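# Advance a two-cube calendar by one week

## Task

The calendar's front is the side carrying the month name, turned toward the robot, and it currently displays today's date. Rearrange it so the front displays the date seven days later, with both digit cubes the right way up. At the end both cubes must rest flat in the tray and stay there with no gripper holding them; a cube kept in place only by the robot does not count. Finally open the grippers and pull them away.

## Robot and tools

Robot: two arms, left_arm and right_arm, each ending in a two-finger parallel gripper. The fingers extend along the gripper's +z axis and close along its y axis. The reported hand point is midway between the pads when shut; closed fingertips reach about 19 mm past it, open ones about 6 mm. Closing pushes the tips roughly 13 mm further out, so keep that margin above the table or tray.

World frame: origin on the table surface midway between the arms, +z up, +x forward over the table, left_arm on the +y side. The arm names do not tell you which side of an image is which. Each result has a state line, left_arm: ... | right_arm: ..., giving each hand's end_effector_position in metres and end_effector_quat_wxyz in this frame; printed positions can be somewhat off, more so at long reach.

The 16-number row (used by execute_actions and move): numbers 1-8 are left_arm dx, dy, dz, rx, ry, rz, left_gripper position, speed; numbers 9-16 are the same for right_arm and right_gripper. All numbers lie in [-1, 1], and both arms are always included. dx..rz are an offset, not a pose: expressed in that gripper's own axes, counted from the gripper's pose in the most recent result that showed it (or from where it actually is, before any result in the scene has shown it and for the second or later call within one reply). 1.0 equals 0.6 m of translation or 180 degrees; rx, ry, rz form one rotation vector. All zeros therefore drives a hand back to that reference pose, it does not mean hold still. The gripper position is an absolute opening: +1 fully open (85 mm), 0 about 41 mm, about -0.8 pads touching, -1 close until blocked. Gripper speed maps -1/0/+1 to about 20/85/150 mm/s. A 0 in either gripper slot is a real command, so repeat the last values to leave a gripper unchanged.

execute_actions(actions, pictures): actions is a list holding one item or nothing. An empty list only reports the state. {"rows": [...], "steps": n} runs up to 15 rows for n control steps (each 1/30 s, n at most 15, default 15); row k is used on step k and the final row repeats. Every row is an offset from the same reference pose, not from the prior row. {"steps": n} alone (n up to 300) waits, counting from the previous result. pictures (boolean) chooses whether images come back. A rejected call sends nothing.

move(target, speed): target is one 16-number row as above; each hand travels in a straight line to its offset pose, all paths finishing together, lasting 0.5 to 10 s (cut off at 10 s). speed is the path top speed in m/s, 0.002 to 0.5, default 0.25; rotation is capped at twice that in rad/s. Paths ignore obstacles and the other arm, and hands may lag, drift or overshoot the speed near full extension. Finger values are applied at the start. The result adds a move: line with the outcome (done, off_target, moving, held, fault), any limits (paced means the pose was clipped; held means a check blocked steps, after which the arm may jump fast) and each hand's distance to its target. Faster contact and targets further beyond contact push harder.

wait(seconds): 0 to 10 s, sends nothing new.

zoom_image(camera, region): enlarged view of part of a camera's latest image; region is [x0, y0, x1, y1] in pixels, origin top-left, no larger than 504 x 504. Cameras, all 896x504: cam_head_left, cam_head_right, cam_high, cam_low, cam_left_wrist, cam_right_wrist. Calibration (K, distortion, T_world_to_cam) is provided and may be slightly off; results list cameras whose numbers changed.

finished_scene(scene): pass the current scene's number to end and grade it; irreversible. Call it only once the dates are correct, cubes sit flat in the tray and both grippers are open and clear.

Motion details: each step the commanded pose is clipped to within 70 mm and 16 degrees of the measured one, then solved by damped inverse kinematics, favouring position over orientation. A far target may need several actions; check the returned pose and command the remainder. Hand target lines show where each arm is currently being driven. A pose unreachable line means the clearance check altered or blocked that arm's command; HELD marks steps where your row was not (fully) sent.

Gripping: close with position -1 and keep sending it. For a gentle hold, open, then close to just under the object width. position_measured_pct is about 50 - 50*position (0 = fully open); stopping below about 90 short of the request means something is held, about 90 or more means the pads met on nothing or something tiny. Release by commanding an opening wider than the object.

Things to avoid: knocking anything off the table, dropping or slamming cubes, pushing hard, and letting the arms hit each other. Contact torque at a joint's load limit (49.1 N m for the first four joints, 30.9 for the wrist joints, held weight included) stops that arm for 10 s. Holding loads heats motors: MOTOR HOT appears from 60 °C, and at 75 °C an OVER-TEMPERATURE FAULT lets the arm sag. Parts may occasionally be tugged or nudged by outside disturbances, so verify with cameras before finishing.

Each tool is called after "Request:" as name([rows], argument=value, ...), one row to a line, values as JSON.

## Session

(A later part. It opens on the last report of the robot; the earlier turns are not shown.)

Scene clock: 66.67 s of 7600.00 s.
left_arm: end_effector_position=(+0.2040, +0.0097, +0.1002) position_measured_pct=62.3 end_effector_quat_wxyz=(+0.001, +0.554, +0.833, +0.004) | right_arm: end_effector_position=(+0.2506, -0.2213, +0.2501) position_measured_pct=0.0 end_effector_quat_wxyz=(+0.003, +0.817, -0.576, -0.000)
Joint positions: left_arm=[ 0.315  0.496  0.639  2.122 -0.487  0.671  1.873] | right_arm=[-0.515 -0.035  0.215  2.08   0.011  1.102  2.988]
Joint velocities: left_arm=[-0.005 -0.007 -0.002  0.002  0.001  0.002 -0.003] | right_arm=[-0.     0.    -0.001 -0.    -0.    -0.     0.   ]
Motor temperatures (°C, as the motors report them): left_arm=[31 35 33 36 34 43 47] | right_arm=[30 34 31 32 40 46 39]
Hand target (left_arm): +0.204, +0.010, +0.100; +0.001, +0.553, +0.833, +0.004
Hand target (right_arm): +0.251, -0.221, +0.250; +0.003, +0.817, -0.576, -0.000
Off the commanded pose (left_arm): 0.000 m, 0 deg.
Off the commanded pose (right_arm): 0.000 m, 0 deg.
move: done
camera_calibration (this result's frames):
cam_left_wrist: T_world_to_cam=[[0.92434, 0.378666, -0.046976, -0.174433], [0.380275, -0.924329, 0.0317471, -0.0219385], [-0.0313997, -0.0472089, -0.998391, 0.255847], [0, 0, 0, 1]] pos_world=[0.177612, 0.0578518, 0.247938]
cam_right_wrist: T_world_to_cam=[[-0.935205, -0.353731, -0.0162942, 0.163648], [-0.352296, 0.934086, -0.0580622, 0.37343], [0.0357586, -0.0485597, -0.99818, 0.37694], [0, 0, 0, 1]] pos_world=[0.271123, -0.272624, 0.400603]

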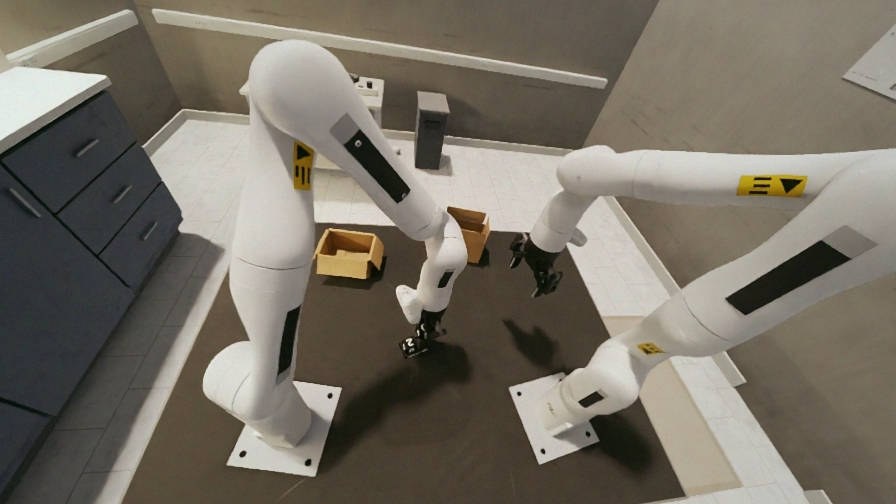

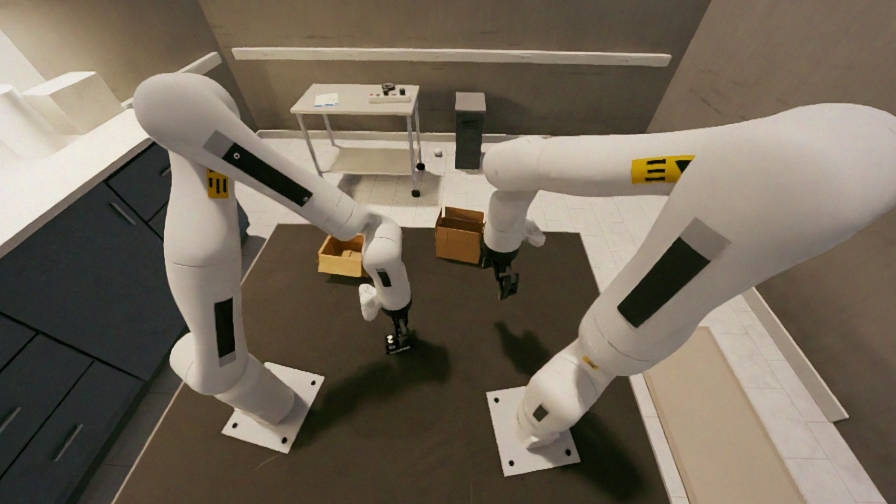

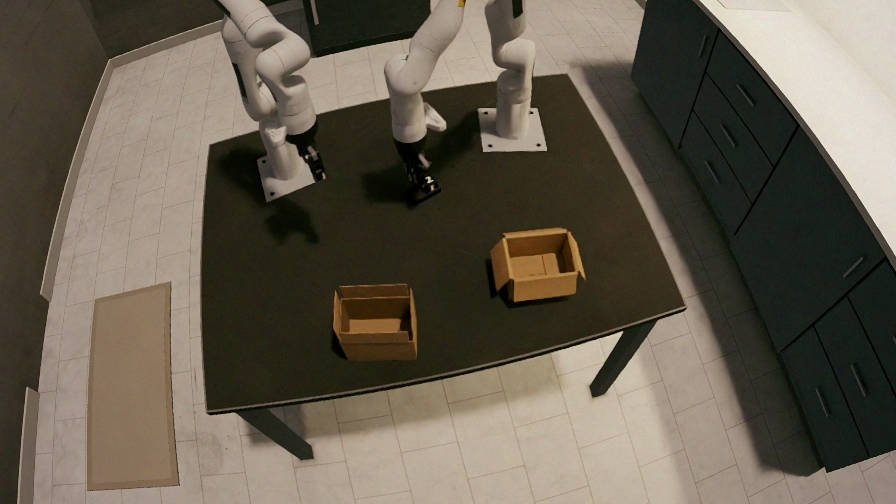

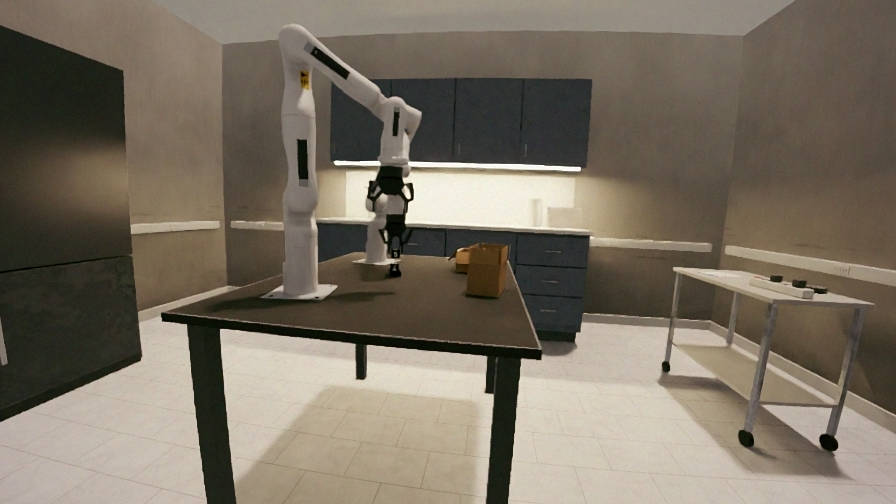

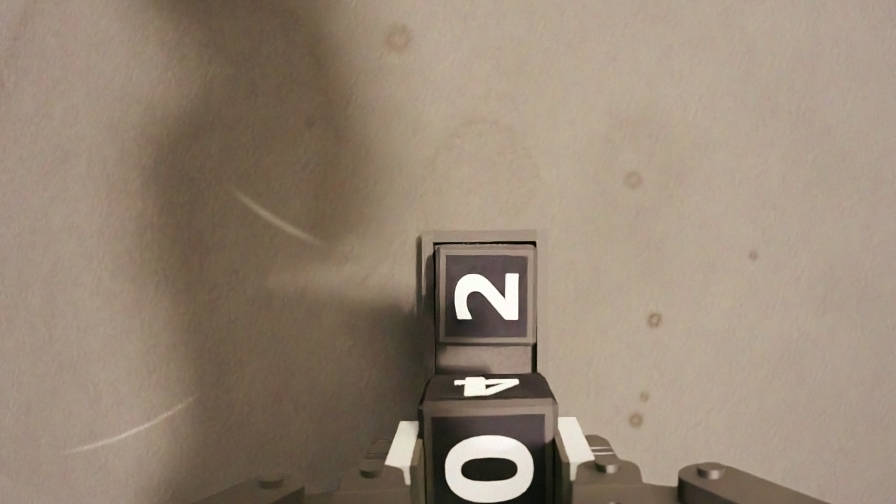

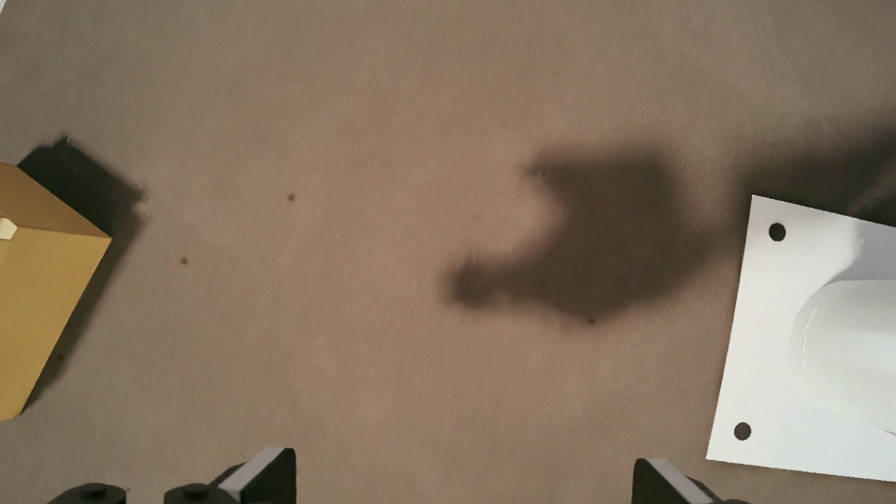

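Request:
move(target=[0.339,0.226,-0.08,0,0,0.9995,-1,0.3,0,0,0,0,0,-0.018,1,0], speed=0.5)

Scene clock: 74.23 s of 7600.00 s.
left_arm: end_effector_position=(+0.2508, +0.2493, +0.1491) position_measured_pct=62.3 end_effector_quat_wxyz=(-0.004, +0.833, -0.554, +0.001) | right_arm: end_effector_position=(+0.2506, -0.2213, +0.2501) position_measured_pct=0.0 end_effector_quat_wxyz=(+0.003, +0.833, -0.553, -0.000)
Joint positions: left_arm=[-1.02   0.902  1.865  2.397 -0.913  1.27  -1.182] | right_arm=[-0.516 -0.035  0.217  2.08   0.011  1.102  3.045]
Joint velocities: left_arm=[-0.009  0.009 -0.003 -0.002  0.001 -0.005 -0.003] | right_arm=[ 0.     0.    -0.    -0.    -0.     0.002 -0.   ]
Motor temperatures (°C, as the motors report them): left_arm=[31 35 33 36 34 43 47] | right_arm=[30 34 31 32 40 46 39]
Hand target (left_arm): +0.251, +0.249, +0.149; -0.003, +0.833, -0.553, +0.001
Hand target (right_arm): +0.251, -0.221, +0.250; +0.003, +0.833, -0.553, -0.000
Off the commanded pose (left_arm): 0.001 m, 0 deg.
Off the commanded pose (right_arm): 0.000 m, 0 deg.
After step 90, 0.97 s passed at rest.
move: done
camera_calibration (this result's frames):
cam_left_wrist: T_world_to_cam=[[-0.923538, -0.378434, -0.0621678, 0.348323], [-0.381032, 0.923828, 0.0368251, -0.0904222], [0.0434965, 0.0576973, -0.997386, 0.272374], [0, 0, 0, 1]] pos_world=[0.275388, 0.199636, 0.296647]
cam_right_wrist: T_world_to_cam=[[-0.913724, -0.406016, -0.0161151, 0.146653], [-0.404541, 0.912696, -0.0577252, 0.381703], [0.0381456, -0.0462256, -0.998202, 0.376865], [0, 0, 0, 1]] pos_world=[0.274039, -0.271415, 0.400584]

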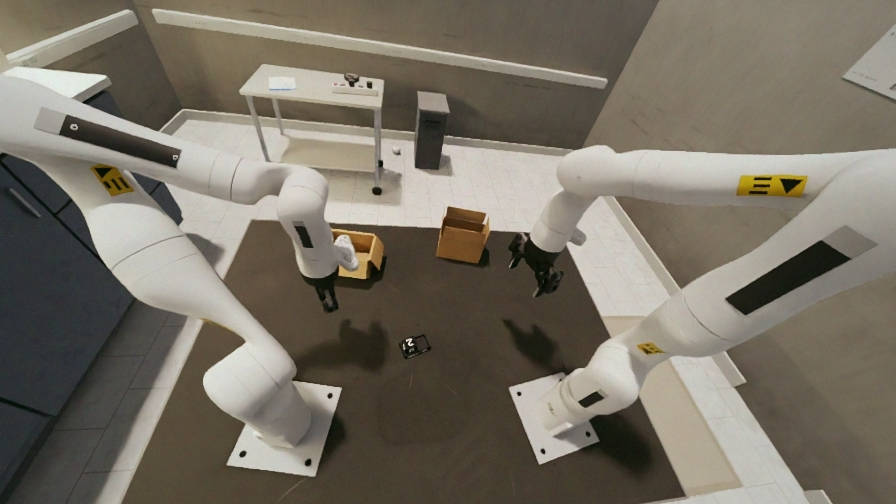

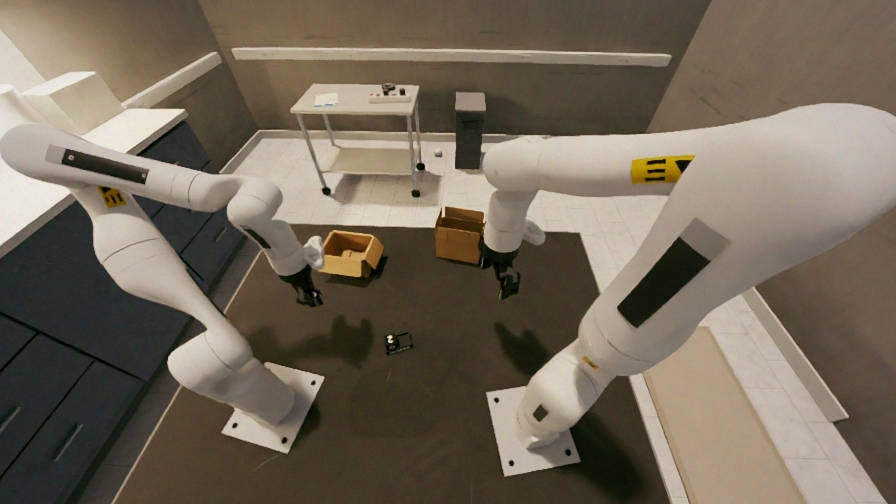

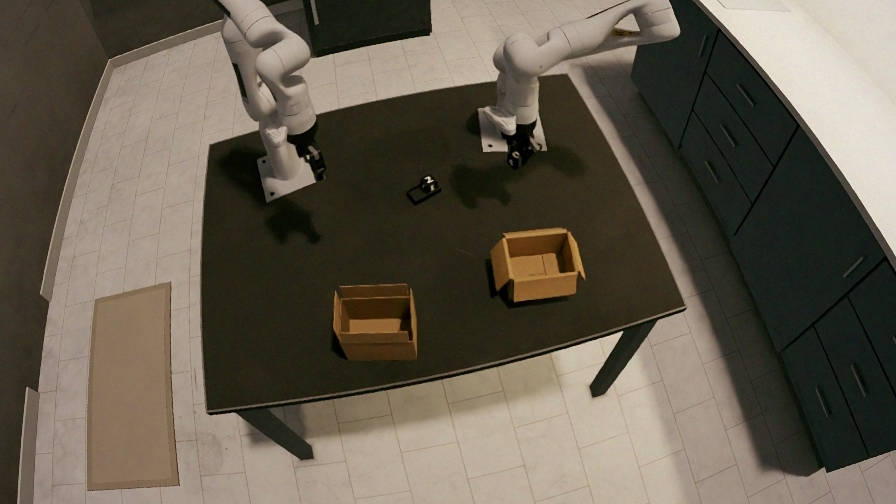

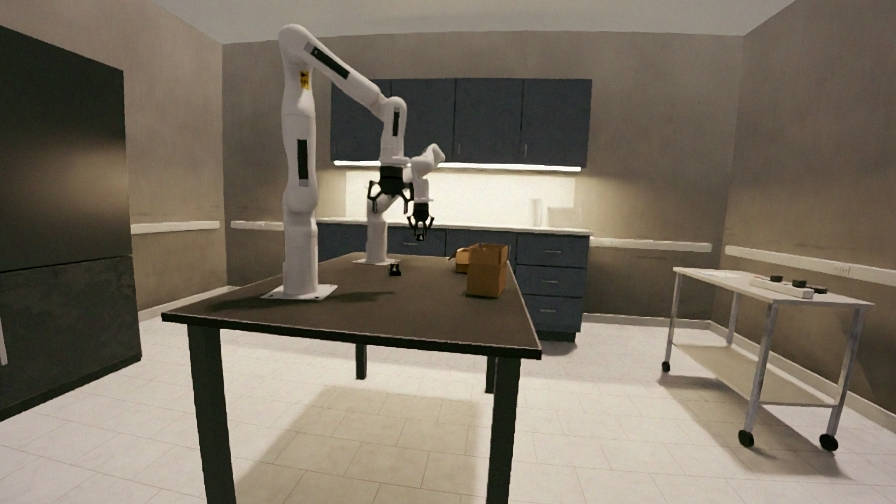

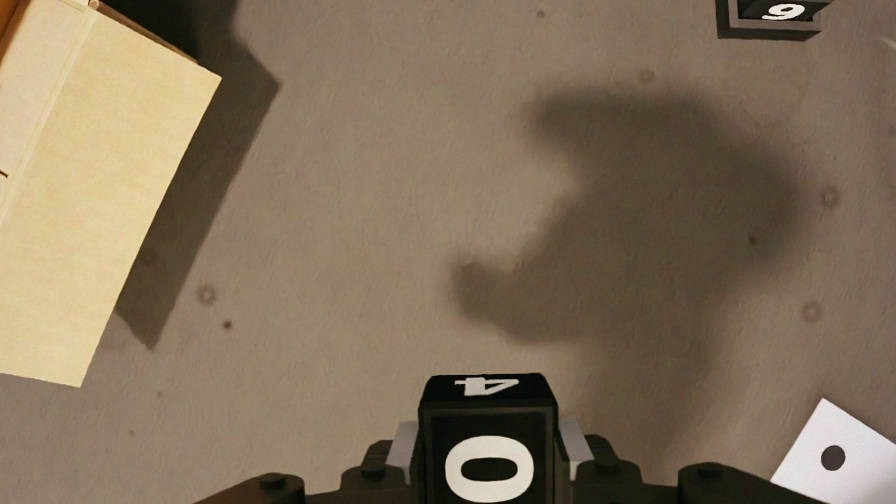

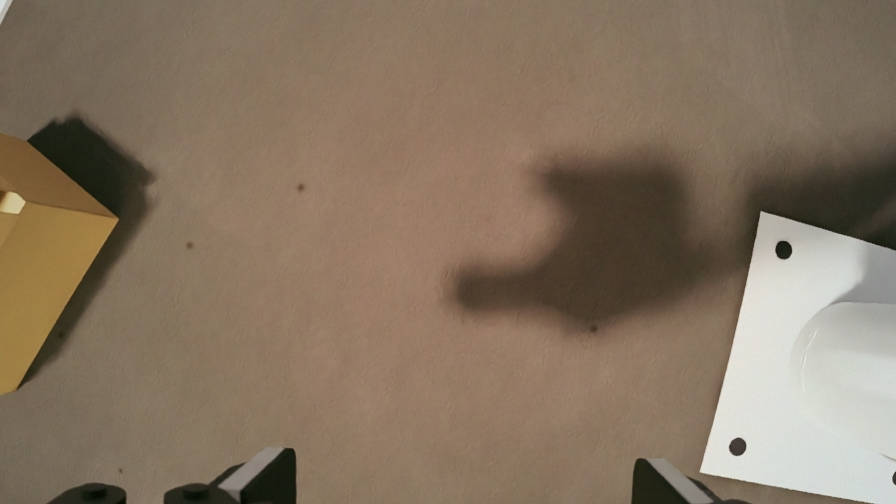

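Request:
move(target=[0,0,0,0,0,0,-1,0.3,-0.433,-0.079,0.233,0,0,0,0.3,0], speed=0.3)

Scene clock: 77.63 s of 7600.00 s.
left_arm: end_effector_position=(+0.2508, +0.2493, +0.1491) position_measured_pct=62.3 end_effector_quat_wxyz=(-0.004, +0.833, -0.554, +0.001) | right_arm: end_effector_position=(+0.1930, +0.0372, +0.1097) position_measured_pct=34.9 end_effector_quat_wxyz=(+0.002, +0.833, -0.553, +0.000)
Joint positions: left_arm=[-1.02   0.902  1.865  2.397 -0.913  1.27  -1.182] | right_arm=[-0.942  0.491 -0.018  1.924  0.012  0.732  2.384]
Joint velocities: left_arm=[-0.    -0.     0.001 -0.001 -0.002  0.     0.   ] | right_arm=[-0.001  0.004 -0.001 -0.     0.001  0.001 -0.001]
Motor temperatures (°C, as the motors report them): left_arm=[31 35 33 36 34 43 47] | right_arm=[30 34 31 32 40 46 39]
Hand target (left_arm): +0.251, +0.249, +0.149; -0.004, +0.833, -0.554, +0.001
Hand target (right_arm): +0.193, +0.037, +0.110; +0.002, +0.833, -0.553, +0.000
Off the commanded pose (left_arm): 0.000 m, 0 deg.
Off the commanded pose (right_arm): 0.001 m, 0 deg.
move: done
camera_calibration (this result's frames):
cam_left_wrist: T_world_to_cam=[[-0.923538, -0.378436, -0.0621669, 0.348323], [-0.381033, 0.923828, 0.0368231, -0.0904207], [0.0434964, 0.0576952, -0.997386, 0.272375], [0, 0, 0, 1]] pos_world=[0.275389, 0.199636, 0.296647]
cam_right_wrist: T_world_to_cam=[[-0.913271, -0.406928, -0.0185914, 0.196945], [-0.405359, 0.912363, -0.0572518, 0.114508], [0.0402595, -0.0447502, -0.998187, 0.250428], [0, 0, 0, 1]] pos_world=[0.216199, -0.0131237, 0.260192]

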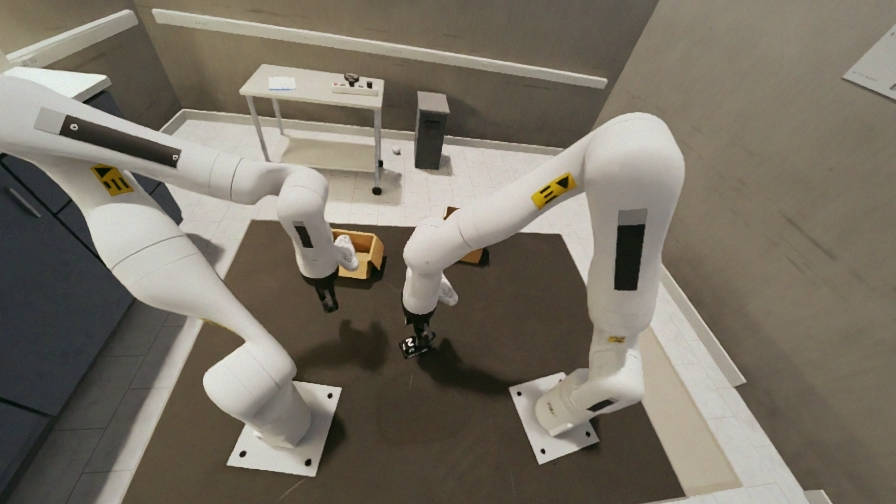

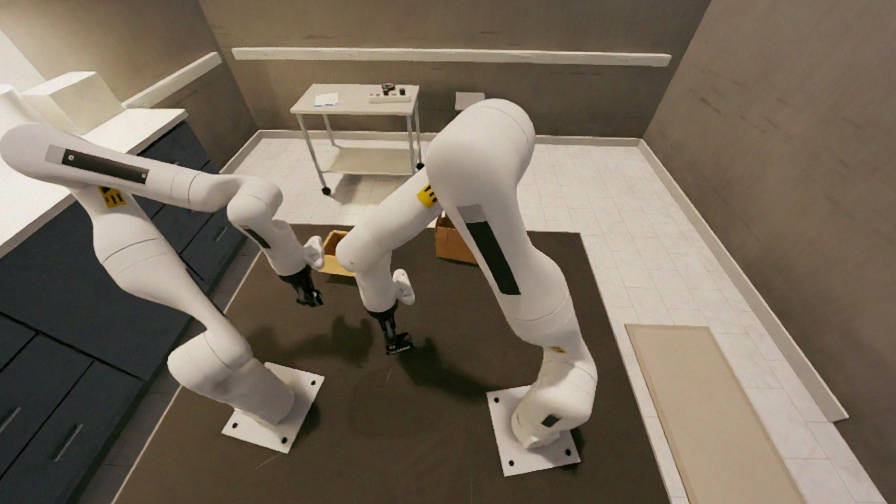

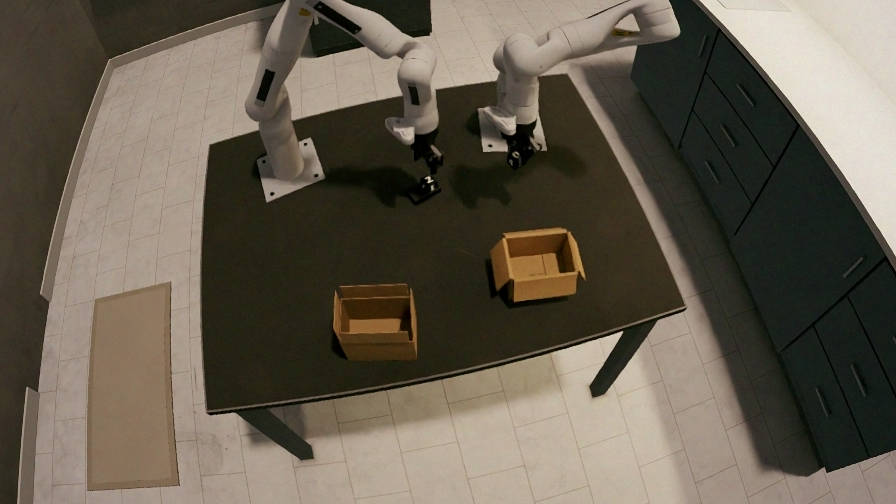

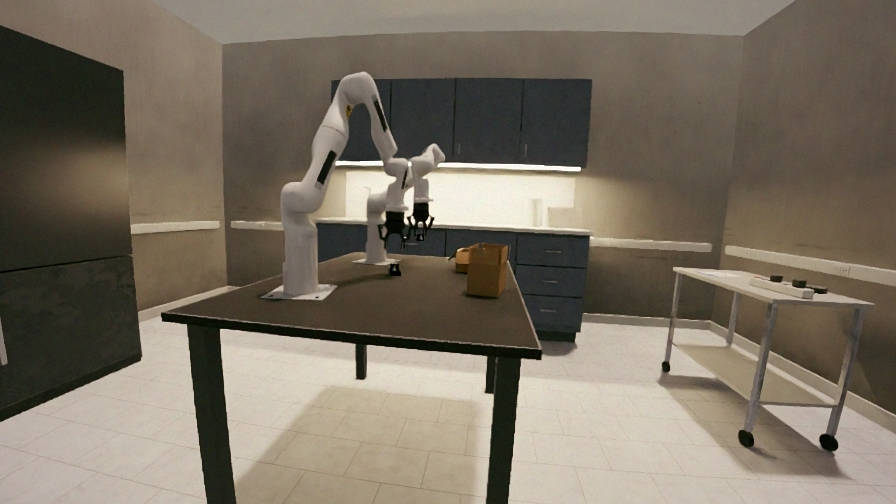

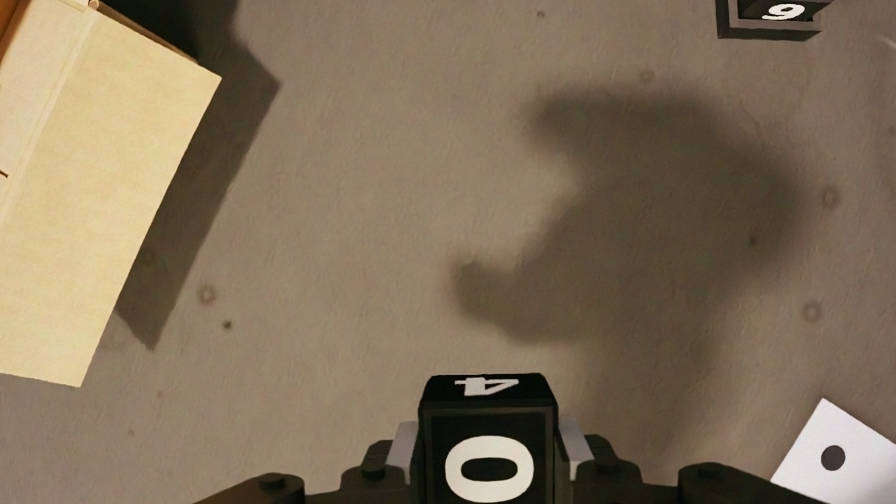

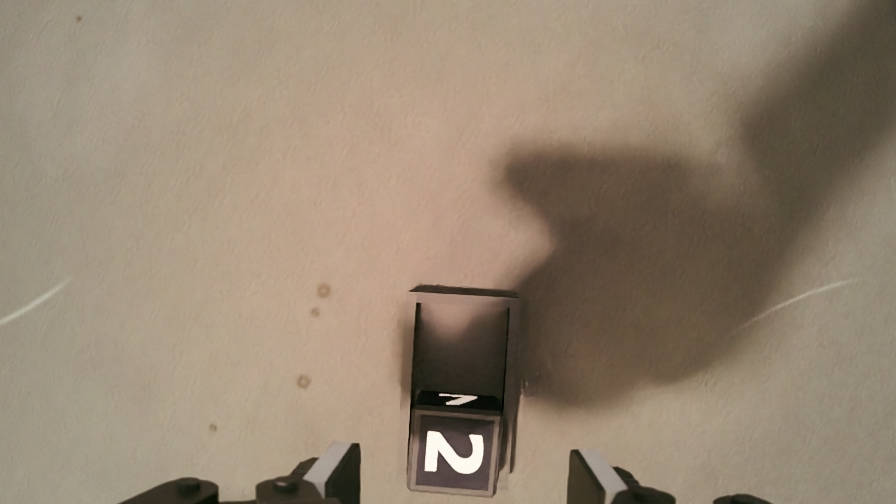

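Request:
move(target=[0,0,0,0,0,0,-1,0.3,0,-0.004,0.075,0,0,0,0.3,0], speed=0.1)

Scene clock: 80.87 s of 7600.00 s.
left_arm: end_effector_position=(+0.2508, +0.2493, +0.1491) position_measured_pct=62.3 end_effector_quat_wxyz=(-0.004, +0.833, -0.554, +0.001) | right_arm: end_effector_position=(+0.1950, +0.0382, +0.0649) position_measured_pct=34.9 end_effector_quat_wxyz=(+0.002, +0.833, -0.553, +0.000)
Joint positions: left_arm=[-1.02   0.902  1.865  2.397 -0.913  1.27  -1.182] | right_arm=[-0.939  0.583 -0.018  1.96   0.016  0.602  2.384]
Joint velocities: left_arm=[-0.     0.    -0.     0.     0.    -0.    -0.002] | right_arm=[-0.     0.007 -0.001  0.    -0.     0.001  0.   ]
Motor temperatures (°C, as the motors report them): left_arm=[31 35 33 36 34 43 47] | right_arm=[30 34 31 32 40 46 39]
Hand target (left_arm): +0.251, +0.249, +0.149; -0.004, +0.833, -0.554, +0.001
Hand target (right_arm): +0.195, +0.038, +0.065; +0.002, +0.833, -0.553, +0.000
Off the commanded pose (left_arm): 0.000 m, 0 deg.
Off the commanded pose (right_arm): 0.000 m, 0 deg.
move: done
camera_calibration (this result's frames):
cam_left_wrist: T_world_to_cam=[[-0.923537, -0.378437, -0.0621663, 0.348324], [-0.381034, 0.923827, 0.0368215, -0.0904194], [0.0434963, 0.0576935, -0.997386, 0.272376], [0, 0, 0, 1]] pos_world=[0.275389, 0.199636, 0.296647]
cam_right_wrist: T_world_to_cam=[[-0.913099, -0.40729, -0.019104, 0.198382], [-0.405719, 0.912237, -0.0567029, 0.111858], [0.0405219, -0.0440246, -0.998208, 0.205586], [0, 0, 0, 1]] pos_world=[0.218195, -0.0121913, 0.21535]

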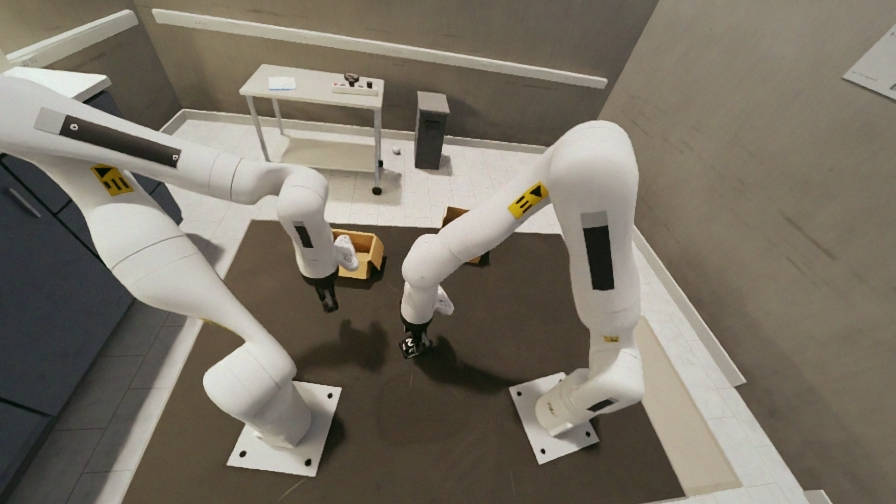

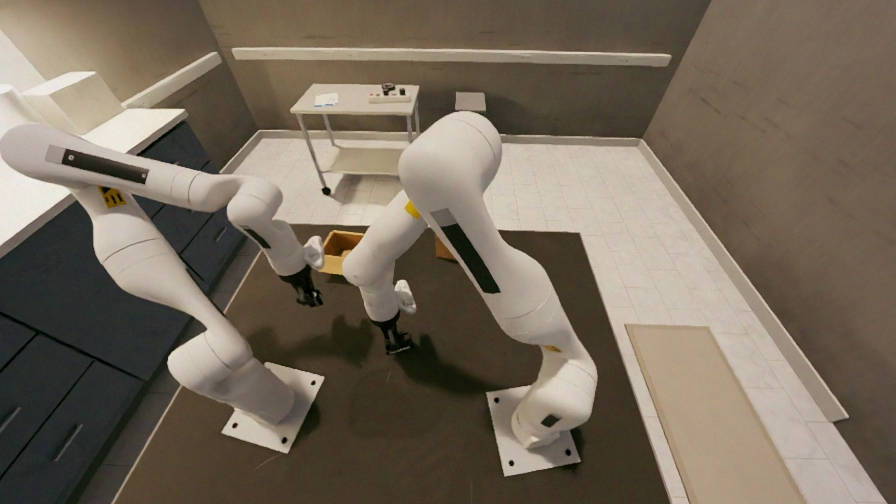

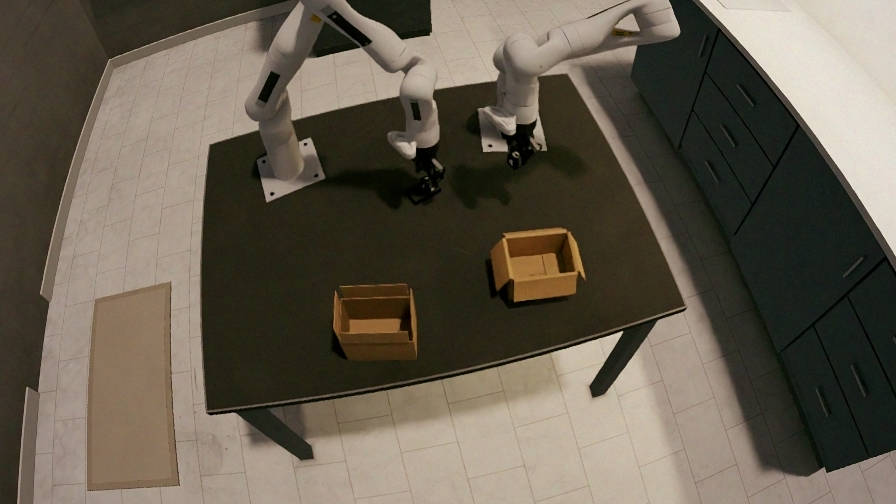

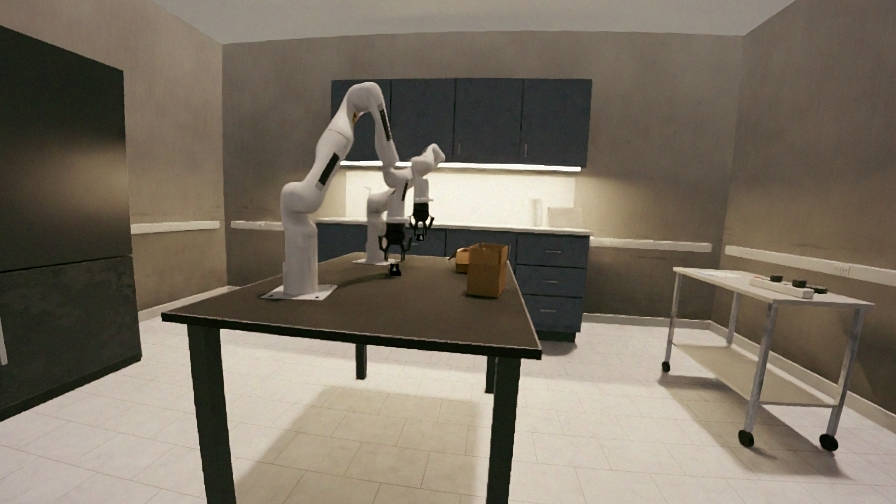

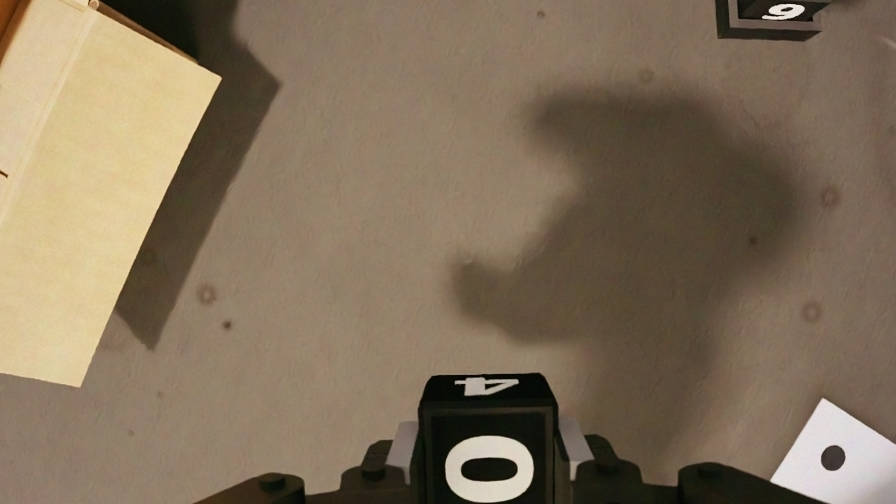

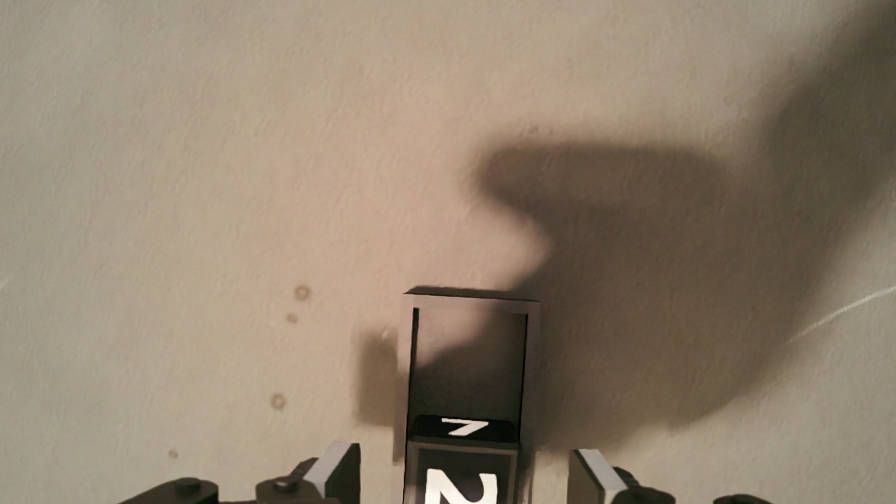

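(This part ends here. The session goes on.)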